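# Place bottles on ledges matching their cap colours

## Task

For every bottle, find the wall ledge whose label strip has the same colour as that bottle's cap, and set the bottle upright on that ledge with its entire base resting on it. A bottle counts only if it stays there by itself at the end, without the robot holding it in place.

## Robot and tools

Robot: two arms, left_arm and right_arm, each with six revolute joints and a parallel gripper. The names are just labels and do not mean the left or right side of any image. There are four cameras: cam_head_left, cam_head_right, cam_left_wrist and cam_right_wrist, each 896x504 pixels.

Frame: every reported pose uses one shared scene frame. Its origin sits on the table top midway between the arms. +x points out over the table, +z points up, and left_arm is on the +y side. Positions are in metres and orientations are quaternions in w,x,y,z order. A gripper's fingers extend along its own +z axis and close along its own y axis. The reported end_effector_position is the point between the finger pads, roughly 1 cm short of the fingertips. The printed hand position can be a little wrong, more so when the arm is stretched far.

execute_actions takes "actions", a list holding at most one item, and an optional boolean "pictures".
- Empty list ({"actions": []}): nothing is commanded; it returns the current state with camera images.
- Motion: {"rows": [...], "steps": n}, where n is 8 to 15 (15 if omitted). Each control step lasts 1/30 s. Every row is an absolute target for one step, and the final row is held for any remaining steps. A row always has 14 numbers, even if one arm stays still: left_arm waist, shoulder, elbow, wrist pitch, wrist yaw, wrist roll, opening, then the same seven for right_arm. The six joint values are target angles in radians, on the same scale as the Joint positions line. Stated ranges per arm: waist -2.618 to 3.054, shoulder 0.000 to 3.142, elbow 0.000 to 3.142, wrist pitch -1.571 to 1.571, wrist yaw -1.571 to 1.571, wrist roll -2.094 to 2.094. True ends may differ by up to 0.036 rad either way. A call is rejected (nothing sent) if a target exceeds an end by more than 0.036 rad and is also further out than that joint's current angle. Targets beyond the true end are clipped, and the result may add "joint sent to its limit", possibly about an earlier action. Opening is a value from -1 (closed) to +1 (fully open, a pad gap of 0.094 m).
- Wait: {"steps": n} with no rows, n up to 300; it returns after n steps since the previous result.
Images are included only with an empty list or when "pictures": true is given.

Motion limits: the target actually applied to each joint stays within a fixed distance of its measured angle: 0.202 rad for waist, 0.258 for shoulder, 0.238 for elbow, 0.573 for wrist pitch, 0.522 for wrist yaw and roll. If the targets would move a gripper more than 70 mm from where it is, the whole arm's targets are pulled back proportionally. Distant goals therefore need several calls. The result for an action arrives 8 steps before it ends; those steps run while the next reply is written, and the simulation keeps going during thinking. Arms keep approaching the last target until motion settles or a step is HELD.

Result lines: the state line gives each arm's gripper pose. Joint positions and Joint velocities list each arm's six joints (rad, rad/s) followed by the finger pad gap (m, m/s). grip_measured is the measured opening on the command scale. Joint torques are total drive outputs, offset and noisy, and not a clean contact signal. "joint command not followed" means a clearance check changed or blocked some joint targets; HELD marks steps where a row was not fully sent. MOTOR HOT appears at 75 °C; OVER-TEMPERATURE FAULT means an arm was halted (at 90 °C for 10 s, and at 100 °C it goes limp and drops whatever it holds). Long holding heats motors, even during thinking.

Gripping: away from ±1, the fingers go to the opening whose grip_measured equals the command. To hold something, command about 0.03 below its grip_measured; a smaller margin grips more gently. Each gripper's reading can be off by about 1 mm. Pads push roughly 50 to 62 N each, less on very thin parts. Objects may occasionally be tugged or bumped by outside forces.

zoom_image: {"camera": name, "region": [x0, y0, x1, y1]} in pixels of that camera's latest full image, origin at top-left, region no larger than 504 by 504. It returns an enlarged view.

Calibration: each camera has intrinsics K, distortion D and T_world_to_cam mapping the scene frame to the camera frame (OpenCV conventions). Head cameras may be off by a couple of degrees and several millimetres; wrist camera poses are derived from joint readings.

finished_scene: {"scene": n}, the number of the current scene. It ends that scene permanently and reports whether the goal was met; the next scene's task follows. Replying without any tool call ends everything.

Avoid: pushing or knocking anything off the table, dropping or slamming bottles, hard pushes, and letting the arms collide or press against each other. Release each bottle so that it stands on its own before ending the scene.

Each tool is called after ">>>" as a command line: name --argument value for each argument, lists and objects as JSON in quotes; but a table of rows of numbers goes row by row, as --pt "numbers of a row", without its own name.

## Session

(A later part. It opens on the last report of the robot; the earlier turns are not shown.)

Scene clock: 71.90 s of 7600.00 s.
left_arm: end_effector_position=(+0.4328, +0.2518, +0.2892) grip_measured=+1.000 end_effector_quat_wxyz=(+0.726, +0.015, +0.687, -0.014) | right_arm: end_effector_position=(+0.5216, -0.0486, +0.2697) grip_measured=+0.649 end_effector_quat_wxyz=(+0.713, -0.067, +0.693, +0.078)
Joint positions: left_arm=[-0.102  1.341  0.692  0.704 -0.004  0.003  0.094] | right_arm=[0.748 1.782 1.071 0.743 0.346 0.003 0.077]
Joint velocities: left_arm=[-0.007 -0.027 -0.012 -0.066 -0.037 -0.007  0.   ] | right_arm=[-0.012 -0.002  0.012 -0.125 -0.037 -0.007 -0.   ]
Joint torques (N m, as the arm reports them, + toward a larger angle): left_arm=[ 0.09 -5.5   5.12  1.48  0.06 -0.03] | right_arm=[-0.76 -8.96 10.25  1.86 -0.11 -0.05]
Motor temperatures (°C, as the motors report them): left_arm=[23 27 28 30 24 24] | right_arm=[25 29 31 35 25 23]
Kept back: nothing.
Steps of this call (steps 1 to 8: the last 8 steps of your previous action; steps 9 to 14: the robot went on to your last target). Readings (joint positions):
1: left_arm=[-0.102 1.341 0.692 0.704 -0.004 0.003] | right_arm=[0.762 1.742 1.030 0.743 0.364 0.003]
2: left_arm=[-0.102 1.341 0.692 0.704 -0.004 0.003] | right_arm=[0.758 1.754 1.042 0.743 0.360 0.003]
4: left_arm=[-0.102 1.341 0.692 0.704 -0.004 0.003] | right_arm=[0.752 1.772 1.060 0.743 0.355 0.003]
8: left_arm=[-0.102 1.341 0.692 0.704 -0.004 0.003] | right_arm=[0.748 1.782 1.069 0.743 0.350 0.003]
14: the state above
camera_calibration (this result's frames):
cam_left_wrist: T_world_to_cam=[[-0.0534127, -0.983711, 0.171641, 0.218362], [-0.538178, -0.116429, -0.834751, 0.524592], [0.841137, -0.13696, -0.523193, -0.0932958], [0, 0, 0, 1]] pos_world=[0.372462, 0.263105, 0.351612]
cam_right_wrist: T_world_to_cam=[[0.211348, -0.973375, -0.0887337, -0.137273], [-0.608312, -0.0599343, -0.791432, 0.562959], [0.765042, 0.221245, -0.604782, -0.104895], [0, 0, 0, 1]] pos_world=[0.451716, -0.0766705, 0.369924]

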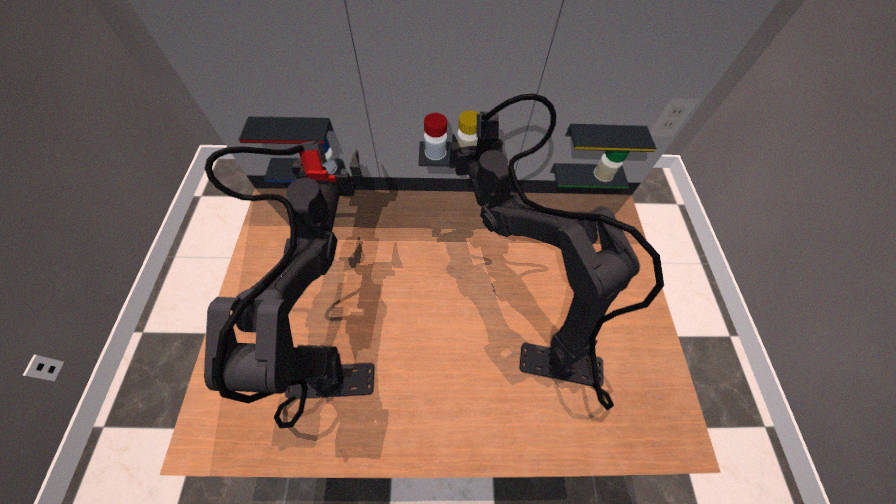

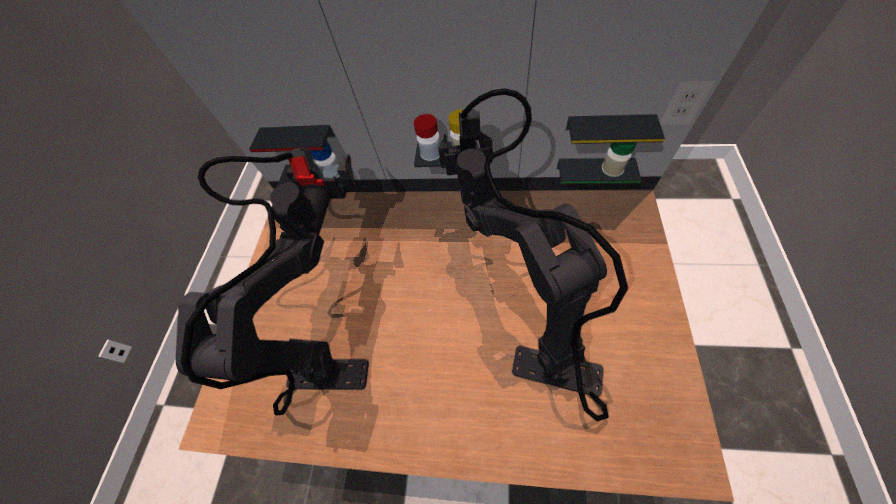

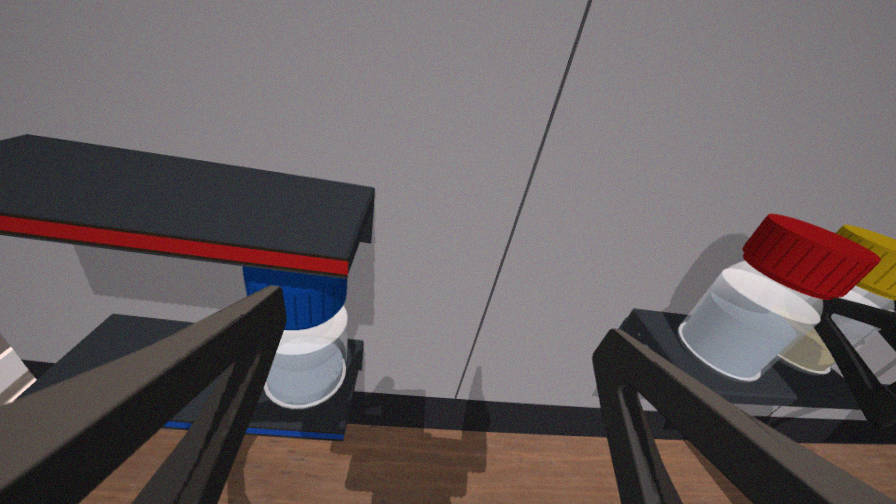

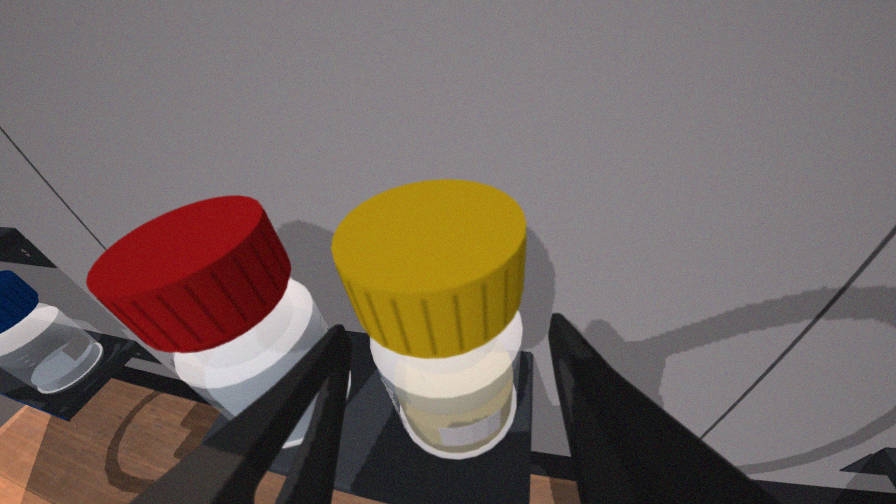

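>>> execute_actions --actions '[{"rows": [[-0.1,1.315,0.68,0.694,0,0,1,0.738,1.794,1.102,0.733,0.338,0,0.65],[-0.1,1.315,0.68,0.694,0,0,1,0.738,1.799,1.104,0.733,0.338,0,0.65],[-0.1,1.315,0.68,0.694,0,0,1,0.738,1.805,1.107,0.733,0.338,0,0.65],[-0.1,1.315,0.68,0.694,0,0,1,0.737,1.811,1.109,0.733,0.337,0,0.65],[-0.1,1.315,0.68,0.694,0,0,1,0.737,1.817,1.111,0.733,0.336,0,0.65],[-0.1,1.315,0.68,0.694,0,0,1,0.736,1.822,1.113,0.733,0.336,0,0.65],[-0.1,1.315,0.68,0.694,0,0,1,0.736,1.825,1.114,0.733,0.336,0,0.65],[-0.1,1.315,0.68,0.694,0,0,1,0.736,1.826,1.114,0.733,0.336,0,0.65]], "steps": 14}]'

>>> execute_actions --actions '[{"steps": 10}]'

Scene clock: 72.87 s of 7600.00 s.
left_arm: end_effector_position=(+0.4328, +0.2518, +0.2892) grip_measured=+1.000 end_effector_quat_wxyz=(+0.726, +0.015, +0.687, -0.014) | right_arm: end_effector_position=(+0.5243, -0.0466, +0.2675) grip_measured=+0.649 end_effector_quat_wxyz=(+0.712, -0.068, +0.694, +0.078)
Joint positions: left_arm=[-0.102  1.341  0.692  0.704 -0.004  0.003  0.094] | right_arm=[0.748 1.796 1.081 0.743 0.345 0.003 0.077]
Joint velocities: left_arm=[-0.012 -0.002 -0.012 -0.037  0.007 -0.022  0.   ] | right_arm=[-0.027  0.159  0.105 -0.022 -0.051  0.022 -0.   ]
Joint torques (N m, as the arm reports them, + toward a larger angle): left_arm=[ 0.09 -5.51  5.12  1.48  0.07 -0.03] | right_arm=[-0.92 -8.37  9.91  1.85 -0.09 -0.06]
Motor temperatures (°C, as the motors report them): left_arm=[23 27 28 30 24 24] | right_arm=[25 29 31 35 25 23]
Steps of this call (steps 1 to 23: the robot went on to your last target; steps 24 to 29: the first 6 steps of this action). Readings (joint positions):
24: left_arm=[-0.102 1.341 0.692 0.704 -0.004 0.003] | right_arm=[0.748 1.782 1.071 0.743 0.345 0.003]
25: left_arm=[-0.102 1.341 0.692 0.704 -0.004 0.003] | right_arm=[0.748 1.782 1.071 0.743 0.345 0.003]
27: left_arm=[-0.102 1.341 0.692 0.704 -0.004 0.003] | right_arm=[0.748 1.785 1.073 0.743 0.345 0.003]
29: the state above

Scene clock: 73.20 s of 7600.00 s.
left_arm: end_effector_position=(+0.4328, +0.2518, +0.2892) grip_measured=+1.000 end_effector_quat_wxyz=(+0.726, +0.015, +0.687, -0.014) | right_arm: end_effector_position=(+0.5275, -0.0444, +0.2573) grip_measured=+0.649 end_effector_quat_wxyz=(+0.706, -0.071, +0.701, +0.076)
Joint positions: left_arm=[-0.102  1.341  0.692  0.704 -0.004  0.003  0.094] | right_arm=[0.748 1.819 1.086 0.741 0.343 0.003 0.077]
Joint velocities: left_arm=[-0.017 -0.012 -0.032 -0.051  0.007 -0.051  0.   ] | right_arm=[ 0.012 -0.022  0.007  0.022 -0.007 -0.022 -0.   ]
Joint torques (N m, as the arm reports them, + toward a larger angle): left_arm=[ 0.09 -5.52  5.14  1.48  0.06 -0.02] | right_arm=[-0.94 -9.18 10.16  1.89 -0.09 -0.06]
Motor temperatures (°C, as the motors report them): left_arm=[23 27 28 30 24 24] | right_arm=[25 29 31 35 25 23]
Kept back: nothing.
Steps of this call (steps 1 to 8: the last 8 steps of your previous action; steps 9 to 10: the robot went on to your last target). Readings (joint positions):
1: left_arm=[-0.102 1.341 0.692 0.704 -0.004 0.003] | right_arm=[0.748 1.801 1.084 0.743 0.345 0.003]
2: left_arm=[-0.102 1.341 0.692 0.704 -0.004 0.003] | right_arm=[0.748 1.806 1.085 0.743 0.344 0.003]
4: left_arm=[-0.102 1.341 0.692 0.704 -0.004 0.003] | right_arm=[0.748 1.814 1.086 0.742 0.344 0.003]
8: left_arm=[-0.102 1.341 0.692 0.704 -0.004 0.003] | right_arm=[0.748 1.819 1.086 0.741 0.343 0.003]
10: the state above

Close the gripper.

>>> execute_actions --actions '[{"rows": [[-0.1,1.315,0.68,0.694,0,0,1,0.742,1.822,1.112,0.74,0.340,0,0.6],[-0.1,1.315,0.68,0.694,0,0,1,0.744,1.822,1.112,0.74,0.342,0,0.54],[-0.1,1.315,0.68,0.694,0,0,1,0.746,1.822,1.112,0.74,0.343,0,0.48],[-0.1,1.315,0.68,0.694,0,0,1,0.747,1.822,1.112,0.74,0.343,0,0.42],[-0.1,1.315,0.68,0.694,0,0,1,0.747,1.822,1.112,0.74,0.343,0,0.37],[-0.1,1.315,0.68,0.694,0,0,1,0.747,1.822,1.112,0.74,0.343,0,0.32],[-0.1,1.315,0.68,0.694,0,0,1,0.747,1.822,1.112,0.74,0.343,0,0.28],[-0.1,1.315,0.68,0.694,0,0,1,0.747,1.822,1.112,0.74,0.343,0,0.25],[-0.1,1.315,0.68,0.694,0,0,1,0.747,1.822,1.112,0.74,0.343,0,0.225],[-0.1,1.315,0.68,0.694,0,0,1,0.747,1.822,1.112,0.74,0.343,0,0.205],[-0.1,1.315,0.68,0.694,0,0,1,0.747,1.822,1.112,0.74,0.343,0,0.19],[-0.1,1.315,0.68,0.694,0,0,1,0.747,1.822,1.112,0.74,0.343,0,0.175],[-0.1,1.315,0.68,0.694,0,0,1,0.747,1.822,1.112,0.74,0.343,0,0.16],[-0.1,1.315,0.68,0.694,0,0,1,0.747,1.822,1.112,0.74,0.343,0,0.15],[-0.1,1.315,0.68,0.694,0,0,1,0.747,1.822,1.112,0.74,0.343,0,0.14]], "steps": 15}]'

>>> execute_actions --actions '[{"steps": 14}]' --pictures true

Scene clock: 74.03 s of 7600.00 s.
left_arm: end_effector_position=(+0.4328, +0.2518, +0.2892) grip_measured=+1.000 end_effector_quat_wxyz=(+0.726, +0.015, +0.687, -0.014) | right_arm: end_effector_position=(+0.5275, -0.0444, +0.2573) grip_measured=+0.300 end_effector_quat_wxyz=(+0.706, -0.071, +0.701, +0.076)
Joint positions: left_arm=[-0.102  1.341  0.692  0.704 -0.004  0.003  0.094] | right_arm=[0.748 1.819 1.086 0.741 0.343 0.003 0.061]
Joint velocities: left_arm=[ 0.012 -0.002  0.007 -0.051  0.022  0.037  0.   ] | right_arm=[-0.022 -0.012 -0.007 -0.081 -0.154  0.037 -0.039]
Joint torques (N m, as the arm reports them, + toward a larger angle): left_arm=[ 0.09 -5.5   5.13  1.47  0.06 -0.03] | right_arm=[ 0.   -9.5   9.91  1.93 -0.01 -0.07]
Motor temperatures (°C, as the motors report them): left_arm=[23 27 28 30 24 24] | right_arm=[25 29 31 35 25 23]
Steps of this call (steps 1 to 18: the robot went on to your last target; steps 19 to 25: the first 7 steps of this action). Readings (joint positions):
19: left_arm=[-0.102 1.341 0.692 0.704 -0.004 0.003] | right_arm=[0.748 1.819 1.086 0.741 0.343 0.003]
20: left_arm=[-0.102 1.341 0.692 0.704 -0.004 0.003] | right_arm=[0.748 1.819 1.086 0.741 0.343 0.003]
22: left_arm=[-0.102 1.341 0.692 0.704 -0.004 0.003] | right_arm=[0.748 1.819 1.086 0.741 0.343 0.003]
25: the state above

Scene clock: 74.50 s of 7600.00 s.
left_arm: end_effector_position=(+0.4328, +0.2518, +0.2892) grip_measured=+1.000 end_effector_quat_wxyz=(+0.726, +0.015, +0.687, -0.014) | right_arm: end_effector_position=(+0.5275, -0.0445, +0.2573) grip_measured=+0.178 end_effector_quat_wxyz=(+0.706, -0.071, +0.701, +0.075)
Joint positions: left_arm=[-0.102  1.341  0.692  0.704 -0.004  0.003  0.094] | right_arm=[0.748 1.819 1.086 0.741 0.344 0.002 0.055]
Joint velocities: left_arm=[-0.007  0.002 -0.017 -0.125  0.037  0.022  0.   ] | right_arm=[ 0.002 -0.012  0.027 -0.007  0.037 -0.037  0.   ]
Joint torques (N m, as the arm reports them, + toward a larger angle): left_arm=[ 0.07 -5.52  5.13  1.48  0.06 -0.03] | right_arm=[-0.07 -9.57  9.95  1.96 -0.02 -0.05]
Motor temperatures (°C, as the motors report them): left_arm=[23 27 28 30 24 24] | right_arm=[25 29 31 35 25 23]
Kept back: nothing.
Steps of this call (steps 1 to 8: the last 8 steps of your previous action; steps 9 to 14: the robot went on to your last target). Readings (joint positions):
1: left_arm=[-0.102 1.341 0.692 0.704 -0.004 0.003] | right_arm=[0.748 1.819 1.086 0.741 0.344 0.003]
2: left_arm=[-0.102 1.341 0.692 0.704 -0.004 0.003] | right_arm=[0.748 1.819 1.086 0.741 0.344 0.003]
4: left_arm=[-0.102 1.341 0.692 0.704 -0.004 0.003] | right_arm=[0.748 1.819 1.086 0.741 0.344 0.003]
8: left_arm=[-0.102 1.341 0.692 0.704 -0.004 0.003] | right_arm=[0.748 1.819 1.086 0.741 0.344 0.002]
14: the state above
camera_calibration (this result's frames):
cam_left_wrist: T_world_to_cam=[[-0.0534127, -0.983711, 0.171641, 0.218362], [-0.538178, -0.116429, -0.834751, 0.524592], [0.841137, -0.13696, -0.523193, -0.0932958], [0, 0, 0, 1]] pos_world=[0.372462, 0.263105, 0.351612]
cam_right_wrist: T_world_to_cam=[[0.211929, -0.973974, -0.080374, -0.138135], [-0.623324, -0.0713707, -0.7787, 0.561094], [0.752697, 0.215128, -0.622227, -0.107091], [0, 0, 0, 1]] pos_world=[0.459626, -0.0714557, 0.359186]

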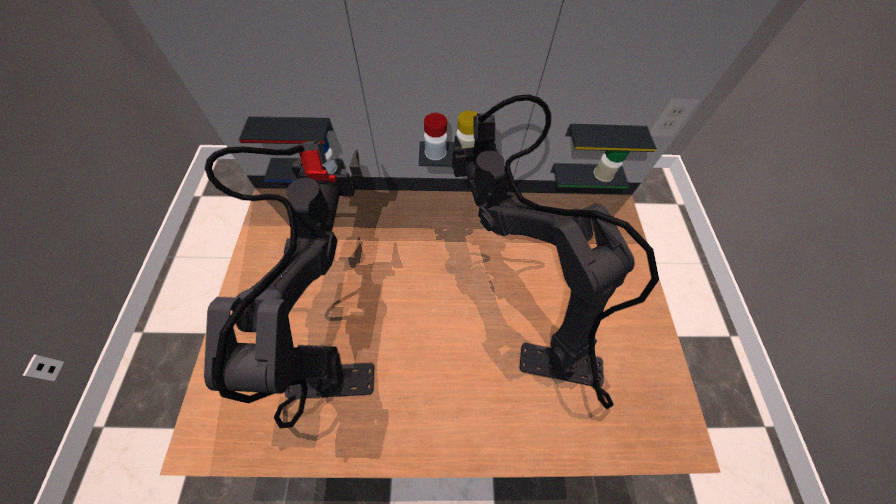

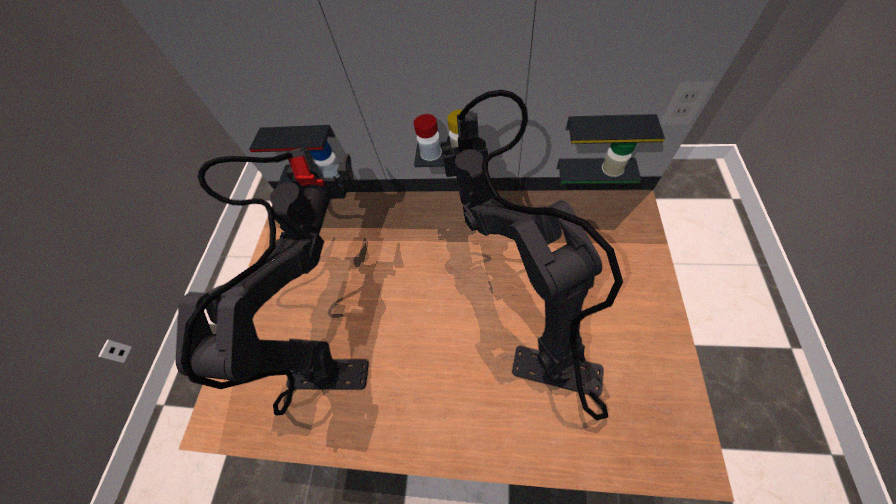

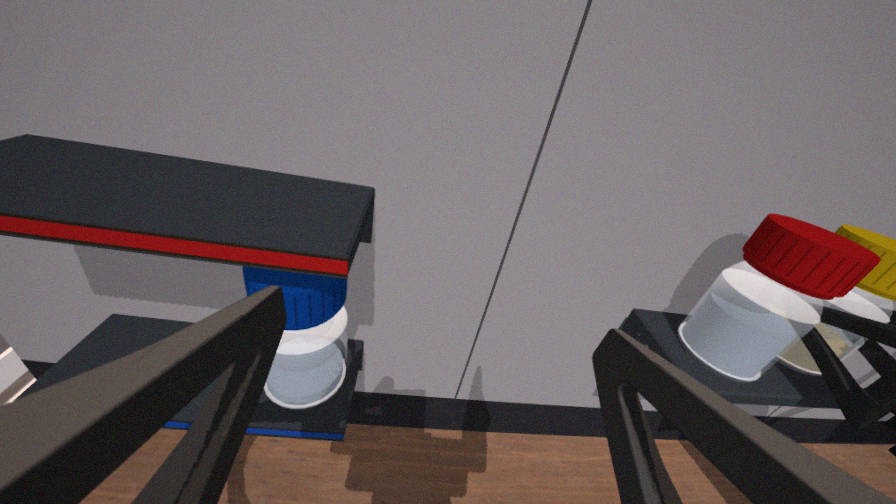

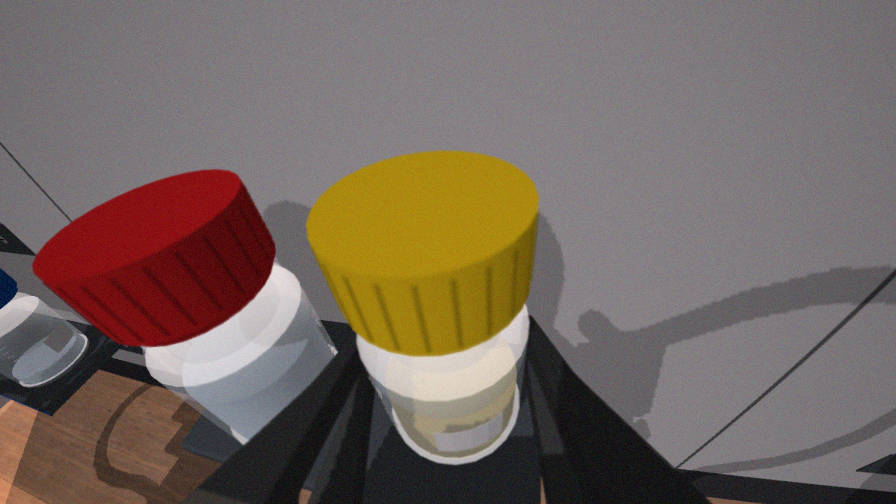

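>>> execute_actions --actions '[{"rows": [[-0.1,1.315,0.68,0.694,0,0,1,0.747,1.81,1.112,0.76,0.343,0,0.14],[-0.1,1.315,0.68,0.694,0,0,1,0.747,1.80,1.112,0.78,0.343,0,0.14],[-0.1,1.315,0.68,0.694,0,0,1,0.747,1.79,1.112,0.79,0.343,0,0.14],[-0.1,1.315,0.68,0.694,0,0,1,0.747,1.789,1.112,0.79,0.343,0,0.14],[-0.1,1.315,0.68,0.694,0,0,1,0.747,1.7855,1.1114,0.789,0.343,0,0.14],[-0.1,1.315,0.68,0.694,0,0,1,0.747,1.78,1.1106,0.786,0.343,0,0.14],[-0.1,1.315,0.68,0.694,0,0,1,0.747,1.772,1.1095,0.781,0.343,0,0.14],[-0.1,1.315,0.68,0.694,0,0,1,0.747,1.762,1.108,0.774,0.343,0,0.14],[-0.1,1.315,0.68,0.694,0,0,1,0.747,1.75,1.1066,0.7645,0.343,0,0.14],[-0.1,1.315,0.68,0.694,0,0,1,0.7455,1.737,1.1047,0.754,0.342,0,0.14],[-0.1,1.315,0.68,0.694,0,0,1,0.741,1.721,1.1026,0.741,0.340,0,0.14],[-0.101,1.315,0.68,0.694,0,0,1,0.733,1.7045,1.1,0.727,0.337,0,0.14],[-0.104,1.316,0.68,0.695,0,0,1,0.723,1.686,1.098,0.712,0.332,0,0.14],[-0.11,1.318,0.679,0.697,0,0,1,0.709,1.667,1.095,0.695,0.327,0,0.14],[-0.117,1.32,0.678,0.699,0,0,1,0.693,1.647,1.092,0.677,0.319,0,0.14]], "steps": 15}]'

>>> execute_actions --actions '[{"rows": [[-0.126,1.322,0.677,0.701,0,0,1,0.6745,1.626,1.089,0.659,0.311,0,0.14],[-0.137,1.3255,0.676,0.704,0,0,1,0.653,1.604,1.0865,0.6395,0.302,0,0.14],[-0.15,1.329,0.675,0.708,0,0,1,0.63,1.5825,1.0835,0.62,0.292,0,0.14],[-0.1645,1.333,0.673,0.7115,0,0,1,0.604,1.561,1.0805,0.6,0.28,0,0.14],[-0.18,1.338,0.672,0.716,0,0,1,0.576,1.539,1.0776,0.58,0.268,0,0.14],[-0.1975,1.3425,0.67,0.7205,0,0,1,0.5465,1.518,1.0747,0.5605,0.255,0,0.14],[-0.216,1.348,0.668,0.725,0,0,1,0.5155,1.498,1.072,0.541,0.242,0,0.14],[-0.235,1.353,0.666,0.731,0,0,1,0.483,1.479,1.069,0.523,0.2275,0,0.14],[-0.254,1.359,0.664,0.736,0,0,1,0.45,1.4605,1.067,0.505,0.213,0,0.14],[-0.275,1.364,0.662,0.741,0,0,1,0.416,1.444,1.0644,0.488,0.198,0,0.14],[-0.295,1.37,0.66,0.747,0,0,1,0.381,1.428,1.062,0.473,0.183,0,0.14],[-0.315,1.376,0.658,0.7525,0,0,1,0.346,1.415,1.0604,0.459,0.1675,0,0.14],[-0.336,1.381,0.656,0.758,0,0,1,0.311,1.403,1.059,0.446,0.152,0,0.14],[-0.355,1.387,0.654,0.763,0,0,1,0.276,1.393,1.0575,0.435,0.137,0,0.14],[-0.374,1.392,0.652,0.769,0,0,1,0.242,1.385,1.0564,0.426,0.122,0,0.14]], "steps": 15}]'

>>> execute_actions --actions '[{"rows": [[-0.3925,1.3975,0.65,0.7735,0,0,1,0.209,1.38,1.0556,0.419,0.1075,0,0.14],[-0.41,1.402,0.648,0.778,0,0,1,0.1765,1.376,1.055,0.414,0.093,0,0.14],[-0.4255,1.407,0.647,0.782,0,0,1,0.1455,1.375,1.055,0.411,0.08,0,0.14],[-0.44,1.411,0.645,0.786,0,0,1,0.116,1.375,1.055,0.41,0.067,0,0.14],[-0.453,1.4145,0.644,0.79,0,0,1,0.088,1.375,1.055,0.41,0.055,0,0.14],[-0.464,1.418,0.643,0.793,0,0,1,0.0624,1.375,1.055,0.41,0.043,0,0.14],[-0.473,1.42,0.642,0.795,0,0,1,0.039,1.375,1.055,0.41,0.033,0,0.14],[-0.48,1.422,0.641,0.797,0,0,1,0.0175,1.375,1.055,0.41,0.024,0,0.14],[-0.486,1.424,0.64,0.799,0,0,1,-0.001,1.375,1.055,0.41,0.0155,0,0.14],[-0.489,1.425,0.64,0.8,0,0,1,-0.0175,1.375,1.055,0.41,0.008,0,0.14],[-0.49,1.425,0.64,0.8,0,0,1,-0.031,1.375,1.055,0.41,0.003,0,0.14],[-0.49,1.425,0.64,0.8,0,0,1,-0.041,1.375,1.055,0.41,-0.002,0,0.14],[-0.49,1.425,0.64,0.8,0,0,1,-0.049,1.375,1.055,0.41,-0.005,0,0.14],[-0.49,1.425,0.64,0.8,0,0,1,-0.0535,1.375,1.055,0.41,-0.007,0,0.14],[-0.49,1.425,0.64,0.8,0,0,1,-0.055,1.375,1.055,0.41,-0.008,0,0.14]], "steps": 15}]'

>>> execute_actions --actions '[{"steps": 16}]' --pictures true

Scene clock: 81.00 s of 7600.00 s.
left_arm: end_effector_position=(+0.4328, +0.2518, +0.2892) grip_measured=+1.000 end_effector_quat_wxyz=(+0.726, +0.015, +0.687, -0.014) | right_arm: end_effector_position=(+0.5274, -0.0446, +0.2586) grip_measured=+0.178 end_effector_quat_wxyz=(+0.707, -0.071, +0.699, +0.076)
Joint positions: left_arm=[-0.102  1.341  0.692  0.704 -0.004  0.003  0.094] | right_arm=[0.748 1.818 1.086 0.745 0.344 0.002 0.055]
Joint velocities: left_arm=[-0.027 -0.017 -0.002  0.051  0.081 -0.037  0.   ] | right_arm=[ 0.012 -0.032 -0.012  0.007  0.037 -0.037  0.   ]
Joint torques (N m, as the arm reports them, + toward a larger angle): left_arm=[ 0.07 -5.51  5.13  1.48  0.07 -0.02] | right_arm=[ -0.04 -13.14   9.71   2.34  -0.05  -0.04]
Motor temperatures (°C, as the motors report them): left_arm=[23 27 28 30 24 24] | right_arm=[25 29 32 35 25 23]
Steps of this call (steps 1 to 15: the robot went on to your last target; steps 16 to 90: nothing new was sent; then 3.27 s passed at rest; steps 91 to 97: the first 7 steps of this action). Readings (joint positions):
91: left_arm=[-0.102 1.341 0.692 0.704 -0.004 0.003] | right_arm=[0.748 1.819 1.086 0.742 0.344 0.002]
92: left_arm=[-0.102 1.341 0.692 0.704 -0.004 0.003] | right_arm=[0.748 1.819 1.086 0.744 0.344 0.002]
94: left_arm=[-0.102 1.341 0.692 0.704 -0.004 0.003] | right_arm=[0.748 1.819 1.086 0.745 0.344 0.002]
97: the state above

Scene clock: 81.50 s of 7600.00 s.
left_arm: end_effector_position=(+0.4301, +0.2189, +0.2889) grip_measured=+1.000 end_effector_quat_wxyz=(+0.725, +0.041, +0.686, -0.042) | right_arm: end_effector_position=(+0.5180, -0.1345, +0.3459) grip_measured=+0.178 end_effector_quat_wxyz=(+0.738, -0.025, +0.672, +0.049)
Joint positions: left_arm=[-0.177  1.341  0.691  0.706 -0.004  0.003  0.094] | right_arm=[0.582 1.569 1.086 0.582 0.28  0.002 0.055]
Joint velocities: left_arm=[-0.535  0.002 -0.051  0.022  0.007 -0.037  0.   ] | right_arm=[-0.916 -0.647 -0.002 -0.432 -0.271 -0.007 -0.   ]
Joint torques (N m, as the arm reports them, + toward a larger angle): left_arm=[-0.61 -3.14  4.6   1.66  0.06 -0.05] | right_arm=[ -0.82 -10.19   6.81   2.2   -0.01  -0.07]
Motor temperatures (°C, as the motors report them): left_arm=[23 27 28 30 24 24] | right_arm=[25 29 32 36 25 23]
Steps of this call (steps 1 to 8: the last 8 steps of your previous action; steps 9 to 15: the first 7 steps of this action). Readings (joint positions):
9: left_arm=[-0.105 1.341 0.692 0.704 -0.004 0.003] | right_arm=[0.727 1.710 1.086 0.665 0.327 0.002]
10: left_arm=[-0.110 1.341 0.692 0.704 -0.004 0.003] | right_arm=[0.712 1.687 1.086 0.652 0.320 0.002]
12: left_arm=[-0.131 1.341 0.692 0.704 -0.004 0.003] | right_arm=[0.670 1.640 1.086 0.626 0.305 0.002]
15: the state above

Scene clock: 82.00 s of 7600.00 s.
left_arm: end_effector_position=(+0.4052, +0.1002, +0.2566) grip_measured=+1.000 end_effector_quat_wxyz=(+0.695, +0.139, +0.692, -0.137) | right_arm: end_effector_position=(+0.5030, -0.3483, +0.3664) grip_measured=+0.178 end_effector_quat_wxyz=(+0.722, +0.074, +0.684, -0.073)
Joint positions: left_arm=[-0.451  1.406  0.655  0.754 -0.002  0.003  0.094] | right_arm=[0.086 1.408 1.063 0.399 0.097 0.002 0.055]
Joint velocities: left_arm=[-0.315  0.105 -0.032  0.168  0.066 -0.037  0.   ] | right_arm=[-0.755 -0.012 -0.061 -0.183 -0.344 -0.037 -0.001]
Joint torques (N m, as the arm reports them, + toward a larger angle): left_arm=[-0.19 -3.41  5.07  1.85  0.06 -0.02] | right_arm=[-0.07 -8.73  7.71  2.38 -0.1  -0.05]
Motor temperatures (°C, as the motors report them): left_arm=[23 27 28 30 24 24] | right_arm=[25 29 32 36 25 23]
Steps of this call (steps 1 to 8: the last 8 steps of your previous action; steps 9 to 15: the first 7 steps of this action). Readings (joint positions):
9: left_arm=[-0.355 1.377 0.667 0.734 -0.003 0.003] | right_arm=[0.270 1.420 1.071 0.451 0.176 0.002]
10: left_arm=[-0.374 1.383 0.664 0.738 -0.003 0.003] | right_arm=[0.237 1.414 1.069 0.440 0.163 0.002]
12: left_arm=[-0.409 1.394 0.659 0.744 -0.002 0.003] | right_arm=[0.172 1.408 1.067 0.421 0.135 0.002]
15: the state above

Scene clock: 82.53 s of 7600.00 s.
left_arm: end_effector_position=(+0.3999, +0.0861, +0.2572) grip_measured=+1.000 end_effector_quat_wxyz=(+0.696, +0.150, +0.686, -0.150) | right_arm: end_effector_position=(+0.4943, -0.3959, +0.3585) grip_measured=+0.178 end_effector_quat_wxyz=(+0.711, +0.088, +0.692, -0.089)
Joint positions: left_arm=[-0.484  1.414  0.652  0.777 -0.002  0.003  0.094] | right_arm=[-0.05   1.408  1.06   0.375  0.005  0.002  0.055]
Joint velocities: left_arm=[ 0.002  0.017 -0.007 -0.022 -0.037 -0.007  0.   ] | right_arm=[ 0.002 -0.007  0.012 -0.007 -0.007 -0.095  0.   ]
Joint torques (N m, as the arm reports them, + toward a larger angle): left_arm=[-0.41 -3.22  4.93  1.77  0.03 -0.02] | right_arm=[-0.36 -8.76  7.76  2.35 -0.07 -0.04]
Motor temperatures (°C, as the motors report them): left_arm=[23 26 28 30 24 24] | right_arm=[25 29 32 36 25 23]
Kept back: nothing.
Steps of this call (steps 1 to 8: the last 8 steps of your previous action; steps 9 to 16: the robot went on to your last target). Readings (joint positions):
1: left_arm=[-0.461 1.409 0.654 0.757 -0.002 0.003] | right_arm=[0.061 1.408 1.062 0.393 0.086 0.002]
2: left_arm=[-0.470 1.411 0.653 0.760 -0.002 0.003] | right_arm=[0.038 1.408 1.061 0.388 0.075 0.002]
4: left_arm=[-0.481 1.413 0.652 0.765 -0.002 0.003] | right_arm=[-0.001 1.408 1.060 0.380 0.056 0.002]
8: left_arm=[-0.484 1.414 0.652 0.772 -0.002 0.003] | right_arm=[-0.045 1.408 1.060 0.375 0.030 0.002]
16: the state above
camera_calibration (this result's frames):
cam_left_wrist: T_world_to_cam=[[-0.412777, -0.894484, 0.171793, 0.195031], [-0.573291, 0.108582, -0.812125, 0.449681], [0.70778, -0.433714, -0.55762, -0.0173516], [0, 0, 0, 1]] pos_world=[0.350584, 0.1181, 0.322017]
cam_right_wrist: T_world_to_cam=[[-0.239759, -0.967737, -0.077466, -0.240521], [-0.577053, 0.206224, -0.790241, 0.685305], [0.780721, -0.144765, -0.60788, -0.105047], [0, 0, 0, 1]] pos_world=[0.419803, -0.389294, 0.459069]

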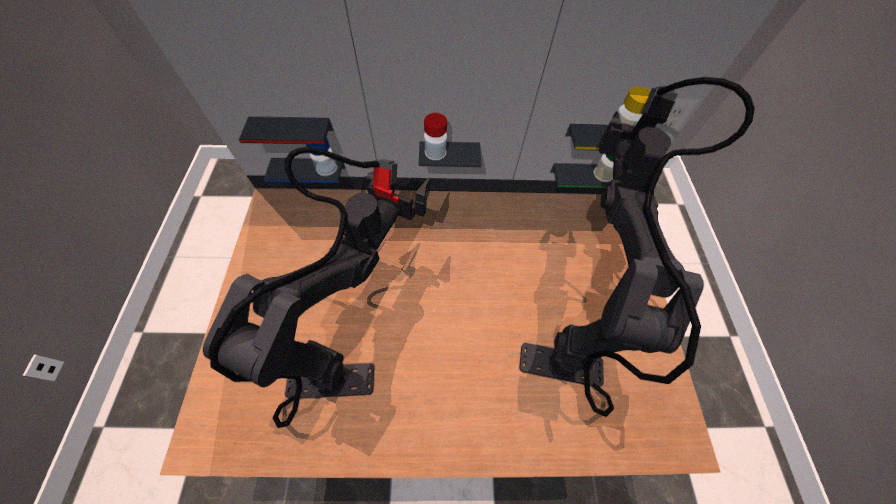

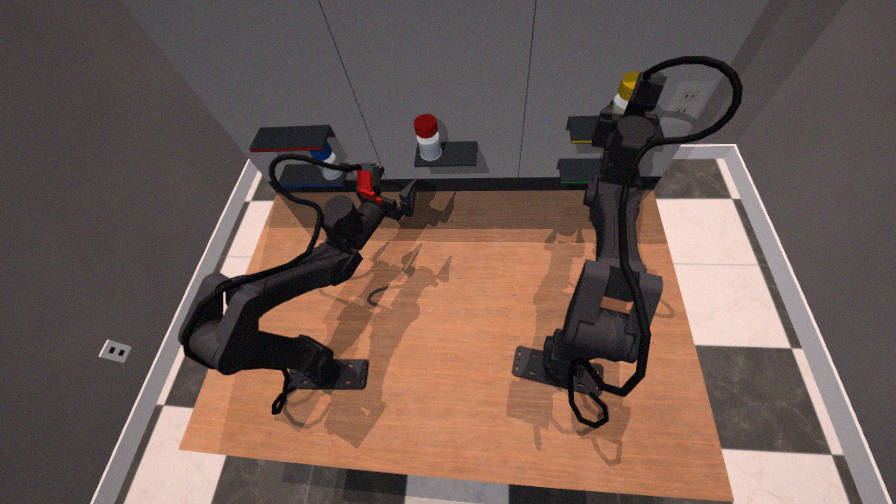

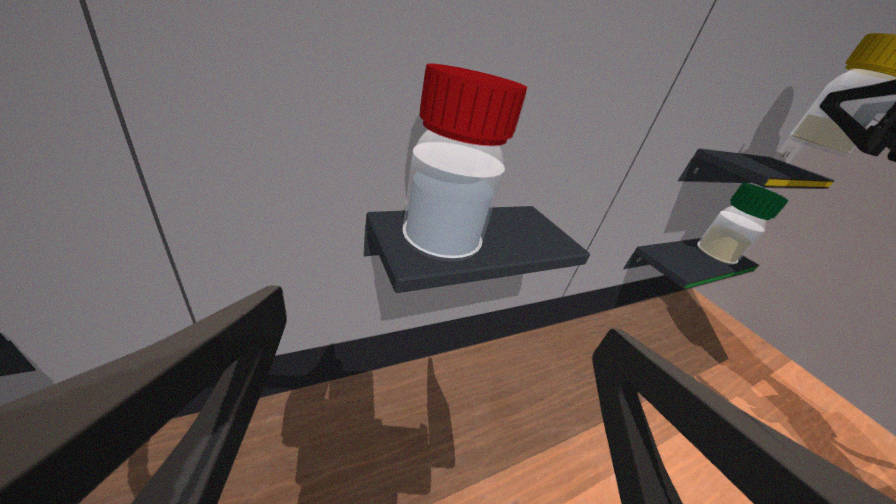

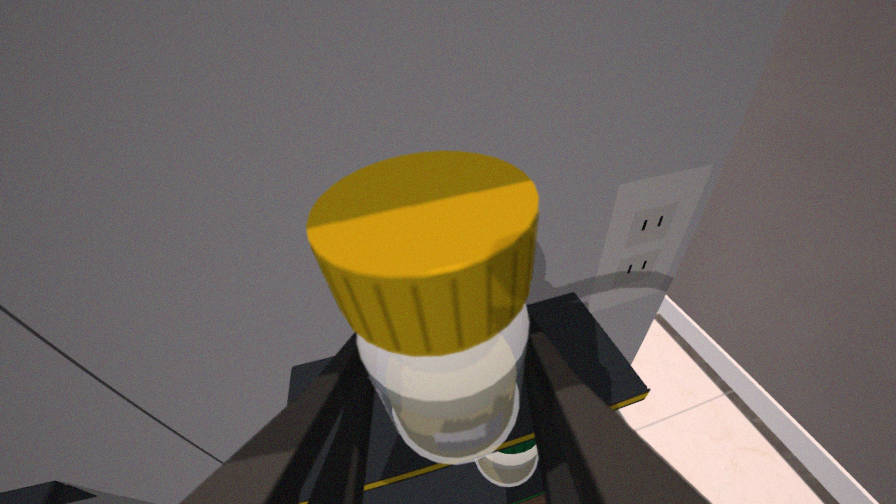

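>>> execute_actions --actions '[{"rows": [[-0.492,1.426,0.655,0.8,0,0,1,-0.055,1.385,1.062,0.42,-0.006,0,0.14],[-0.494,1.43,0.668,0.799,0,0,1,-0.055,1.395,1.069,0.423,-0.006,0,0.14],[-0.496,1.436,0.676,0.799,0,0,1,-0.055,1.405,1.072,0.425,-0.006,0,0.14],[-0.498,1.444,0.685,0.798,0,0,1,-0.055,1.408,1.073,0.429,-0.006,0,0.14],[-0.5,1.455,0.696,0.797,0,0,1,-0.055,1.412,1.075,0.433,-0.006,0,0.14],[-0.501,1.467,0.709,0.795,0,0,1,-0.055,1.418,1.077,0.439,-0.006,0,0.14],[-0.501,1.482,0.725,0.793,0,0,1,-0.055,1.423,1.08,0.445,-0.006,0,0.14],[-0.501,1.498,0.742,0.791,0,0,1,-0.055,1.43,1.0825,0.4525,-0.006,0,0.14],[-0.501,1.516,0.761,0.789,0,0,1,-0.055,1.437,1.085,0.46,-0.006,0,0.14],[-0.501,1.536,0.781,0.787,0,0,1,-0.055,1.444,1.0885,0.468,-0.006,0,0.14],[-0.501,1.556,0.803,0.785,0,0,1,-0.055,1.452,1.092,0.4765,-0.006,0,0.14],[-0.501,1.578,0.826,0.782,0,0,1,-0.055,1.46,1.095,0.485,-0.006,0,0.14],[-0.501,1.6,0.849,0.779,0,0,1,-0.055,1.468,1.098,0.4935,-0.006,0,0.14],[-0.501,1.623,0.873,0.777,0,0,1,-0.055,1.4755,1.1015,0.502,-0.006,0,0.14],[-0.501,1.6465,0.8975,0.774,0,0,1,-0.055,1.483,1.1046,0.51,-0.006,0,0.14]], "steps": 15}]'

>>> execute_actions --actions '[{"rows": [[-0.501,1.67,0.922,0.771,0,0,1,-0.055,1.49,1.1075,0.5175,-0.006,0,0.14],[-0.501,1.693,0.946,0.769,0,0,1,-0.055,1.4965,1.11,0.5246,-0.006,0,0.14],[-0.501,1.715,0.969,0.766,0,0,1,-0.055,1.502,1.113,0.531,-0.006,0,0.14],[-0.501,1.737,0.992,0.763,0,0,1,-0.055,1.508,1.115,0.5366,-0.006,0,0.14],[-0.501,1.757,1.014,0.761,0,0,1,-0.055,1.512,1.117,0.541,-0.006,0,0.14],[-0.501,1.777,1.034,0.759,0,0,1,-0.055,1.515,1.118,0.545,-0.006,0,0.14],[-0.501,1.795,1.053,0.757,0,0,1,-0.055,1.518,1.119,0.548,-0.006,0,0.14],[-0.501,1.811,1.07,0.755,0,0,1,-0.055,1.5195,1.12,0.549,-0.006,0,0.14],[-0.501,1.826,1.086,0.753,0,0,1,-0.055,1.52,1.12,0.55,-0.006,0,0.14],[-0.501,1.838,1.099,0.751,0,0,1,-0.055,1.52,1.12,0.55,-0.006,0,0.14],[-0.501,1.849,1.11,0.75,0,0,1,-0.055,1.52,1.12,0.55,-0.006,0,0.14],[-0.501,1.857,1.119,0.749,0,0,1,-0.055,1.52,1.12,0.55,-0.006,0,0.14],[-0.501,1.863,1.125,0.749,0,0,1,-0.055,1.52,1.12,0.55,-0.006,0,0.14],[-0.501,1.867,1.129,0.748,0,0,1,-0.055,1.52,1.12,0.55,-0.006,0,0.14],[-0.501,1.868,1.13,0.748,0,0,1,-0.055,1.52,1.12,0.55,-0.006,0,0.14]], "steps": 15}]'

>>> execute_actions --actions '[{"steps": 16}]' --pictures true

Scene clock: 85.57 s of 7600.00 s.
left_arm: end_effector_position=(+0.4044, +0.0810, +0.2535) grip_measured=+1.000 end_effector_quat_wxyz=(+0.693, +0.152, +0.688, -0.151) | right_arm: end_effector_position=(+0.4953, -0.3951, +0.3585) grip_measured=+0.178 end_effector_quat_wxyz=(+0.712, +0.086, +0.691, -0.087)
Joint positions: left_arm=[-0.49   1.444  0.669  0.78  -0.002  0.003  0.094] | right_arm=[-0.05   1.411  1.06   0.381 -0.001  0.002  0.055]
Joint velocities: left_arm=[-0.061  0.403  0.3   -0.081  0.037 -0.051  0.   ] | right_arm=[-0.007  0.076 -0.002  0.095 -0.066 -0.007 -0.   ]
Joint torques (N m, as the arm reports them, + toward a larger angle): left_arm=[-0.43 -3.29  8.12  1.71  0.03 -0.03] | right_arm=[-0.34 -5.94 10.14  2.43 -0.06 -0.05]
Motor temperatures (°C, as the motors report them): left_arm=[23 26 28 31 24 24] | right_arm=[25 29 31 36 25 23]
Steps of this call (steps 1 to 15: the robot went on to your last target; steps 16 to 84: nothing new was sent; steps 85 to 91: the first 7 steps of this action). Readings (joint positions):
85: left_arm=[-0.484 1.414 0.652 0.777 -0.002 0.003] | right_arm=[-0.050 1.408 1.060 0.375 -0.001 0.002]
86: left_arm=[-0.484 1.414 0.652 0.777 -0.002 0.003] | right_arm=[-0.050 1.408 1.060 0.375 -0.001 0.002]
88: left_arm=[-0.485 1.416 0.652 0.779 -0.002 0.003] | right_arm=[-0.050 1.408 1.060 0.375 -0.001 0.002]
91: the state above

Scene clock: 86.07 s of 7600.00 s.
left_arm: end_effector_position=(+0.4790, +0.0446, +0.2549) grip_measured=+1.000 end_effector_quat_wxyz=(+0.695, +0.153, +0.686, -0.153) | right_arm: end_effector_position=(+0.5198, -0.4013, +0.3318) grip_measured=+0.178 end_effector_quat_wxyz=(+0.705, +0.087, +0.698, -0.086)
Joint positions: left_arm=[-0.493  1.755  0.99   0.777 -0.002  0.003  0.094] | right_arm=[-0.05   1.523  1.071  0.462 -0.001  0.002  0.055]
Joint velocities: left_arm=[ 0.002  0.574  0.589 -0.037 -0.022 -0.051  0.   ] | right_arm=[ 0.007  0.1    0.095  0.139 -0.037  0.037  0.   ]
Joint torques (N m, as the arm reports them, + toward a larger angle): left_arm=[-0.49 -6.41  7.64  1.47  0.03 -0.02] | right_arm=[-0.35 -8.32 12.23  2.64 -0.06 -0.04]
Motor temperatures (°C, as the motors report them): left_arm=[23 26 28 31 24 24] | right_arm=[25 29 32 37 25 23]
Steps of this call (steps 1 to 8: the last 8 steps of your previous action; steps 9 to 15: the first 7 steps of this action). Readings (joint positions):
9: left_arm=[-0.493 1.621 0.851 0.780 -0.002 0.003] | right_arm=[-0.050 1.480 1.060 0.435 -0.001 0.002]
10: left_arm=[-0.493 1.644 0.876 0.780 -0.002 0.003] | right_arm=[-0.050 1.488 1.060 0.440 -0.001 0.002]
12: left_arm=[-0.493 1.690 0.924 0.780 -0.002 0.003] | right_arm=[-0.050 1.504 1.061 0.450 -0.001 0.002]
15: the state above

Scene clock: 86.60 s of 7600.00 s.
left_arm: end_effector_position=(+0.5040, +0.0328, +0.2418) grip_measured=+1.000 end_effector_quat_wxyz=(+0.687, +0.155, +0.694, -0.151) | right_arm: end_effector_position=(+0.5210, -0.4015, +0.3422) grip_measured=+0.178 end_effector_quat_wxyz=(+0.718, +0.085, +0.685, -0.088)
Joint positions: left_arm=[-0.493  1.864  1.097  0.756 -0.002  0.003  0.094] | right_arm=[-0.05   1.527  1.08   0.495 -0.001  0.002  0.055]
Joint velocities: left_arm=[-0.002 -0.002 -0.007 -0.022 -0.081  0.051  0.   ] | right_arm=[-0.002 -0.007  0.002  0.051 -0.007 -0.051 -0.001]
Joint torques (N m, as the arm reports them, + toward a larger angle): left_arm=[-0.51 -7.36  8.09  1.51  0.04 -0.03] | right_arm=[-0.35 -8.06 11.82  2.53 -0.06 -0.07]
Motor temperatures (°C, as the motors report them): left_arm=[23 26 28 31 24 24] | right_arm=[25 29 32 37 25 23]
Kept back: nothing.
Steps of this call (steps 1 to 8: the last 8 steps of your previous action; steps 9 to 16: the robot went on to your last target). Readings (joint positions):
1: left_arm=[-0.493 1.774 1.009 0.775 -0.002 0.003] | right_arm=[-0.050 1.525 1.073 0.467 -0.001 0.002]
2: left_arm=[-0.493 1.792 1.027 0.773 -0.002 0.003] | right_arm=[-0.050 1.527 1.074 0.470 -0.001 0.002]
4: left_arm=[-0.493 1.823 1.057 0.768 -0.002 0.003] | right_arm=[-0.050 1.527 1.076 0.478 -0.001 0.002]
8: left_arm=[-0.493 1.859 1.091 0.760 -0.002 0.003] | right_arm=[-0.050 1.527 1.080 0.491 -0.001 0.002]
16: the state above
camera_calibration (this result's frames):
cam_left_wrist: T_world_to_cam=[[-0.417031, -0.892502, 0.171831, 0.195092], [-0.590627, 0.122416, -0.797605, 0.507459], [0.690829, -0.434114, -0.578187, -0.109172], [0, 0, 0, 1]] pos_world=[0.456498, 0.0646058, 0.308107]
cam_right_wrist: T_world_to_cam=[[-0.23268, -0.969492, -0.0771097, -0.245377], [-0.56234, 0.198803, -0.802653, 0.682549], [0.793495, -0.143399, -0.591442, -0.148332], [0, 0, 0, 1]] pos_world=[0.444431, -0.394854, 0.441199]

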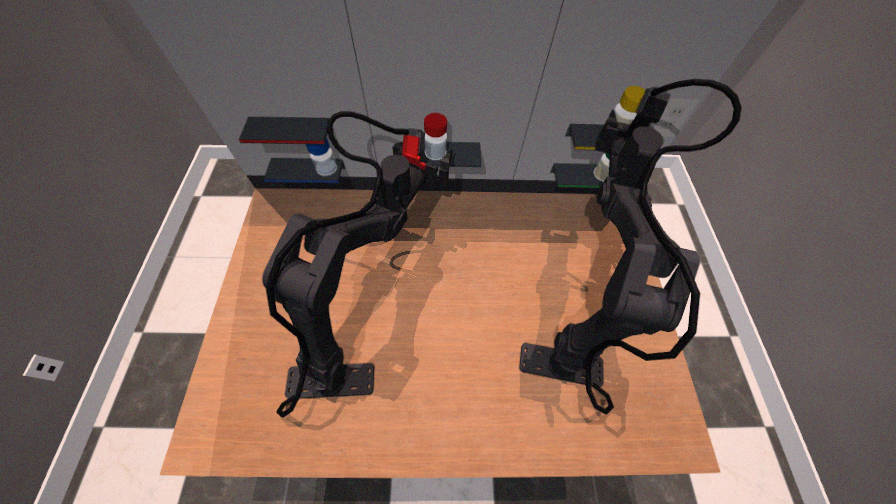

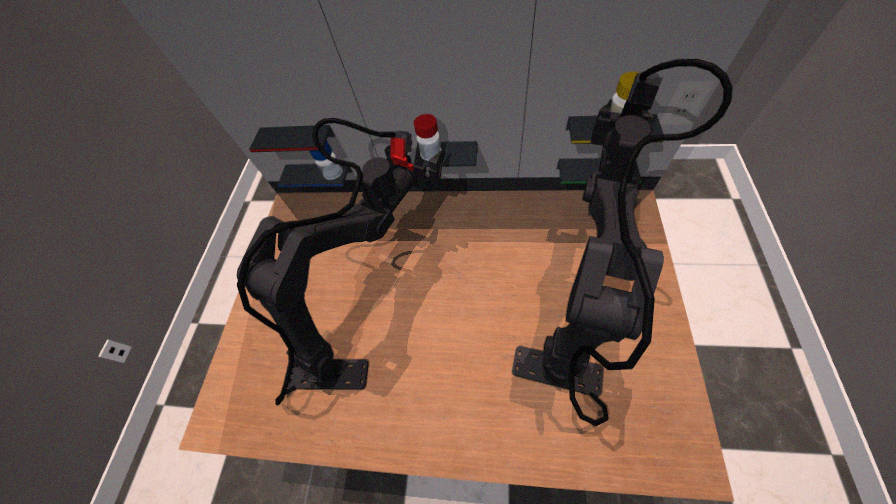

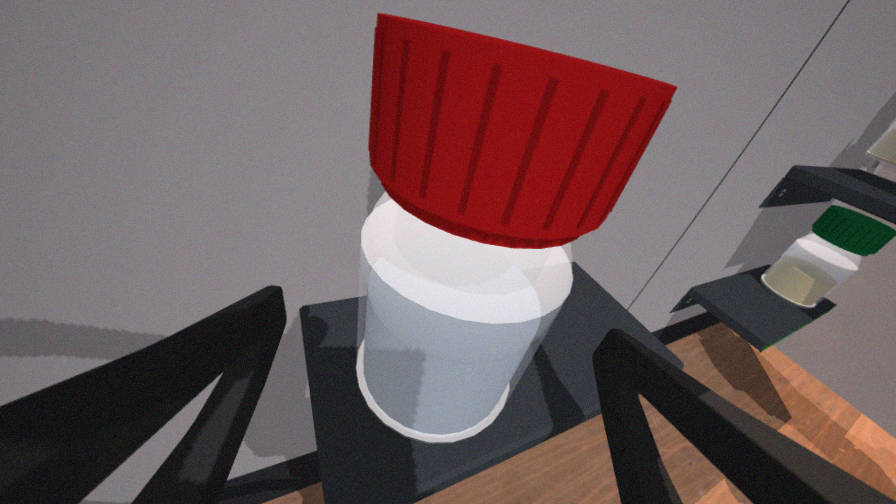

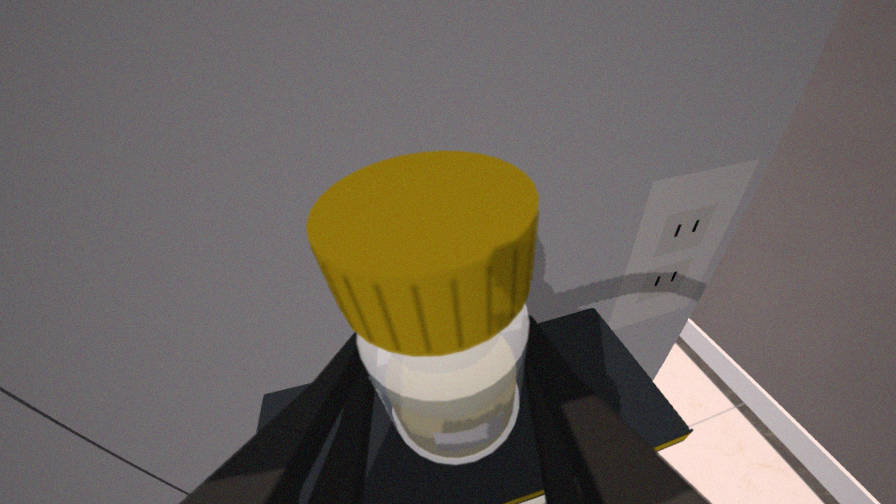

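>>> execute_actions --actions '[{"rows": [[-0.502,1.869,1.134,0.748,0,0,0.97,-0.055,1.52,1.11,0.55,-0.006,0,0.14],[-0.502,1.871,1.139,0.748,0,0,0.93,-0.055,1.52,1.10,0.55,-0.006,0,0.14],[-0.503,1.874,1.145,0.748,0,0,0.89,-0.055,1.52,1.09,0.55,-0.006,0,0.14],[-0.503,1.878,1.151,0.748,0,0,0.85,-0.055,1.52,1.08,0.55,-0.006,0,0.14],[-0.503,1.882,1.157,0.748,0,0,0.81,-0.055,1.52,1.075,0.55,-0.006,0,0.14],[-0.503,1.886,1.162,0.748,0,0,0.77,-0.055,1.52,1.072,0.55,-0.006,0,0.14],[-0.503,1.889,1.166,0.748,0,0,0.73,-0.055,1.52,1.069,0.55,-0.006,0,0.14],[-0.503,1.891,1.168,0.748,0,0,0.7,-0.055,1.52,1.066,0.55,-0.006,0,0.14],[-0.503,1.891,1.168,0.748,0,0,0.7,-0.055,1.52,1.063,0.55,-0.006,0,0.14],[-0.503,1.891,1.168,0.748,0,0,0.7,-0.055,1.52,1.06,0.55,-0.006,0,0.14],[-0.503,1.891,1.168,0.748,0,0,0.7,-0.055,1.52,1.058,0.55,-0.006,0,0.14],[-0.503,1.891,1.168,0.748,0,0,0.7,-0.055,1.52,1.056,0.55,-0.006,0,0.14],[-0.503,1.891,1.168,0.748,0,0,0.7,-0.055,1.52,1.054,0.55,-0.006,0,0.14],[-0.503,1.891,1.168,0.748,0,0,0.7,-0.055,1.52,1.052,0.55,-0.006,0,0.14],[-0.503,1.891,1.168,0.748,0,0,0.7,-0.055,1.52,1.05,0.55,-0.006,0,0.14]], "steps": 15}]'

>>> execute_actions --actions '[{"steps": 12}]'

Scene clock: 88.20 s of 7600.00 s.
left_arm: end_effector_position=(+0.5084, +0.0308, +0.2486) grip_measured=+0.749 end_effector_quat_wxyz=(+0.692, +0.154, +0.689, -0.152) | right_arm: end_effector_position=(+0.5210, -0.4015, +0.3422) grip_measured=+0.178 end_effector_quat_wxyz=(+0.718, +0.085, +0.685, -0.088)
Joint positions: left_arm=[-0.493  1.874  1.124  0.754 -0.002  0.003  0.082] | right_arm=[-0.05   1.527  1.08   0.495 -0.001  0.002  0.055]
Joint velocities: left_arm=[ 0.007  0.1    0.173  0.007 -0.051 -0.022 -0.035] | right_arm=[-0.012  0.002  0.017 -0.037  0.051 -0.007 -0.001]
Joint torques (N m, as the arm reports them, + toward a larger angle): left_arm=[-0.64 -7.11  7.96  1.55  0.04 -0.02] | right_arm=[-0.38 -8.08  7.21  2.53 -0.06 -0.05]
Motor temperatures (°C, as the motors report them): left_arm=[23 26 28 31 24 24] | right_arm=[25 29 32 37 25 23]
Steps of this call (steps 1 to 15: the robot went on to your last target; steps 16 to 41: nothing new was sent; steps 42 to 48: the first 7 steps of this action). Readings (joint positions):
42: left_arm=[-0.493 1.864 1.097 0.756 -0.002 0.003] | right_arm=[-0.050 1.527 1.080 0.495 -0.001 0.002]
43: left_arm=[-0.493 1.864 1.097 0.756 -0.002 0.003] | right_arm=[-0.050 1.527 1.080 0.495 -0.001 0.002]
45: left_arm=[-0.493 1.866 1.103 0.754 -0.002 0.003] | right_arm=[-0.050 1.527 1.080 0.495 -0.001 0.002]
48: the state above

Scene clock: 88.60 s of 7600.00 s.
left_arm: end_effector_position=(+0.5106, +0.0298, +0.2489) grip_measured=+0.702 end_effector_quat_wxyz=(+0.693, +0.153, +0.688, -0.153) | right_arm: end_effector_position=(+0.5198, -0.4012, +0.3312) grip_measured=+0.178 end_effector_quat_wxyz=(+0.712, +0.086, +0.692, -0.087)
Joint positions: left_arm=[-0.493  1.883  1.136  0.754 -0.002  0.003  0.08 ] | right_arm=[-0.05   1.527  1.055  0.501 -0.001  0.002  0.055]
Joint velocities: left_arm=[-0.002  0.002 -0.022  0.022 -0.051  0.051 -0.001] | right_arm=[ 0.012 -0.007  0.007  0.037 -0.022  0.037 -0.001]
Joint torques (N m, as the arm reports them, + toward a larger angle): left_arm=[-0.63 -7.32  8.11  1.53  0.03 -0.03] | right_arm=[-0.39 -7.98  7.76  2.49 -0.06 -0.05]
Motor temperatures (°C, as the motors report them): left_arm=[23 26 29 31 24 24] | right_arm=[25 29 32 37 25 23]
Kept back: nothing.
Steps of this call (steps 1 to 8: the last 8 steps of your previous action; steps 9 to 12: the robot went on to your last target). Readings (joint positions):
1: left_arm=[-0.493 1.877 1.130 0.754 -0.002 0.003] | right_arm=[-0.050 1.527 1.080 0.495 -0.001 0.002]
2: left_arm=[-0.493 1.879 1.133 0.754 -0.002 0.003] | right_arm=[-0.050 1.527 1.080 0.495 -0.001 0.002]
4: left_arm=[-0.493 1.880 1.136 0.754 -0.002 0.003] | right_arm=[-0.050 1.527 1.075 0.499 -0.001 0.002]
8: left_arm=[-0.493 1.882 1.136 0.754 -0.002 0.003] | right_arm=[-0.050 1.527 1.060 0.501 -0.001 0.002]
12: the state above

>>> execute_actions --actions '[{"rows": [[-0.498,1.888,1.166,0.752,0,0,0.64,-0.055,1.52,1.047,0.548,-0.006,0,0.14],[-0.496,1.888,1.166,0.752,0,0,0.57,-0.055,1.52,1.044,0.546,-0.006,0,0.14],[-0.495,1.888,1.166,0.752,0,0,0.5,-0.055,1.52,1.042,0.544,-0.006,0,0.14],[-0.495,1.888,1.166,0.752,0,0,0.44,-0.055,1.52,1.04,0.542,-0.006,0,0.14],[-0.495,1.888,1.166,0.752,0,0,0.38,-0.055,1.52,1.039,0.54,-0.006,0,0.14],[-0.495,1.888,1.166,0.752,0,0,0.33,-0.055,1.52,1.038,0.54,-0.006,0,0.14],[-0.495,1.888,1.166,0.752,0,0,0.29,-0.055,1.52,1.037,0.54,-0.006,0,0.14],[-0.495,1.888,1.166,0.752,0,0,0.255,-0.055,1.52,1.036,0.54,-0.006,0,0.14],[-0.495,1.888,1.166,0.752,0,0,0.225,-0.055,1.52,1.035,0.54,-0.006,0,0.14],[-0.495,1.888,1.166,0.752,0,0,0.2,-0.055,1.52,1.034,0.54,-0.006,0,0.14],[-0.495,1.888,1.166,0.752,0,0,0.18,-0.055,1.52,1.033,0.54,-0.006,0,0.14],[-0.495,1.888,1.166,0.752,0,0,0.165,-0.055,1.52,1.032,0.54,-0.006,0,0.14],[-0.495,1.888,1.166,0.752,0,0,0.15,-0.055,1.52,1.031,0.54,-0.006,0,0.14],[-0.495,1.888,1.166,0.752,0,0,0.14,-0.055,1.52,1.03,0.54,-0.006,0,0.14],[-0.495,1.888,1.166,0.752,0,0,0.13,-0.055,1.52,1.03,0.54,-0.006,0,0.14]], "steps": 15}]'

>>> execute_actions --actions '[{"steps": 12}]'

Scene clock: 89.60 s of 7600.00 s.
left_arm: end_effector_position=(+0.5106, +0.0298, +0.2489) grip_measured=+0.311 end_effector_quat_wxyz=(+0.693, +0.153, +0.688, -0.153) | right_arm: end_effector_position=(+0.5198, -0.4012, +0.3312) grip_measured=+0.178 end_effector_quat_wxyz=(+0.712, +0.086, +0.692, -0.087)
Joint positions: left_arm=[-0.493  1.883  1.136  0.754 -0.002  0.003  0.062] | right_arm=[-0.05   1.527  1.055  0.501 -0.001  0.002  0.055]
Joint velocities: left_arm=[-0.007 -0.017 -0.012 -0.051 -0.007 -0.007 -0.039] | right_arm=[-0.022 -0.007 -0.007  0.066 -0.051  0.051  0.   ]
Joint torques (N m, as the arm reports them, + toward a larger angle): left_arm=[-0.12 -7.5   7.91  1.57  0.03 -0.03] | right_arm=[-0.35 -8.    6.5   2.38 -0.05 -0.05]
Motor temperatures (°C, as the motors report them): left_arm=[23 27 29 31 24 24] | right_arm=[25 29 32 37 25 23]
Steps of this call (steps 1 to 23: the robot went on to your last target; steps 24 to 30: the first 7 steps of this action). Readings (joint positions):
24: left_arm=[-0.493 1.883 1.136 0.754 -0.002 0.003] | right_arm=[-0.050 1.527 1.055 0.501 -0.001 0.002]
25: left_arm=[-0.493 1.883 1.136 0.754 -0.002 0.003] | right_arm=[-0.050 1.527 1.055 0.501 -0.001 0.002]
27: left_arm=[-0.493 1.883 1.136 0.754 -0.002 0.003] | right_arm=[-0.050 1.527 1.055 0.501 -0.001 0.002]
30: the state above

Scene clock: 90.00 s of 7600.00 s.
left_arm: end_effector_position=(+0.5106, +0.0297, +0.2489) grip_measured=+0.155 end_effector_quat_wxyz=(+0.693, +0.153, +0.688, -0.153) | right_arm: end_effector_position=(+0.5192, -0.4011, +0.3270) grip_measured=+0.178 end_effector_quat_wxyz=(+0.710, +0.086, +0.694, -0.087)
Joint positions: left_arm=[-0.493  1.883  1.136  0.754 -0.001  0.003  0.054] | right_arm=[-0.05   1.527  1.043  0.507 -0.001  0.002  0.055]
Joint velocities: left_arm=[-0.017  0.002  0.007 -0.051  0.051 -0.066 -0.001] | right_arm=[ 0.007 -0.012 -0.032  0.022 -0.095 -0.007 -0.   ]
Joint torques (N m, as the arm reports them, + toward a larger angle): left_arm=[-0.13 -7.5   7.92  1.57  0.03 -0.02] | right_arm=[-0.35 -7.93  6.94  2.31 -0.06 -0.04]
Motor temperatures (°C, as the motors report them): left_arm=[23 27 29 31 24 24] | right_arm=[25 29 32 38 25 23]
Kept back: nothing.
Steps of this call (steps 1 to 8: the last 8 steps of your previous action; steps 9 to 12: the robot went on to your last target). Readings (joint positions):
1: left_arm=[-0.493 1.883 1.136 0.754 -0.002 0.003] | right_arm=[-0.050 1.527 1.054 0.501 -0.001 0.002]
2: left_arm=[-0.493 1.883 1.136 0.754 -0.002 0.003] | right_arm=[-0.050 1.527 1.052 0.501 -0.001 0.002]
4: left_arm=[-0.493 1.883 1.136 0.754 -0.001 0.003] | right_arm=[-0.050 1.527 1.047 0.501 -0.001 0.002]
8: left_arm=[-0.493 1.883 1.136 0.754 -0.001 0.003] | right_arm=[-0.050 1.527 1.043 0.506 -0.001 0.002]
12: the state above


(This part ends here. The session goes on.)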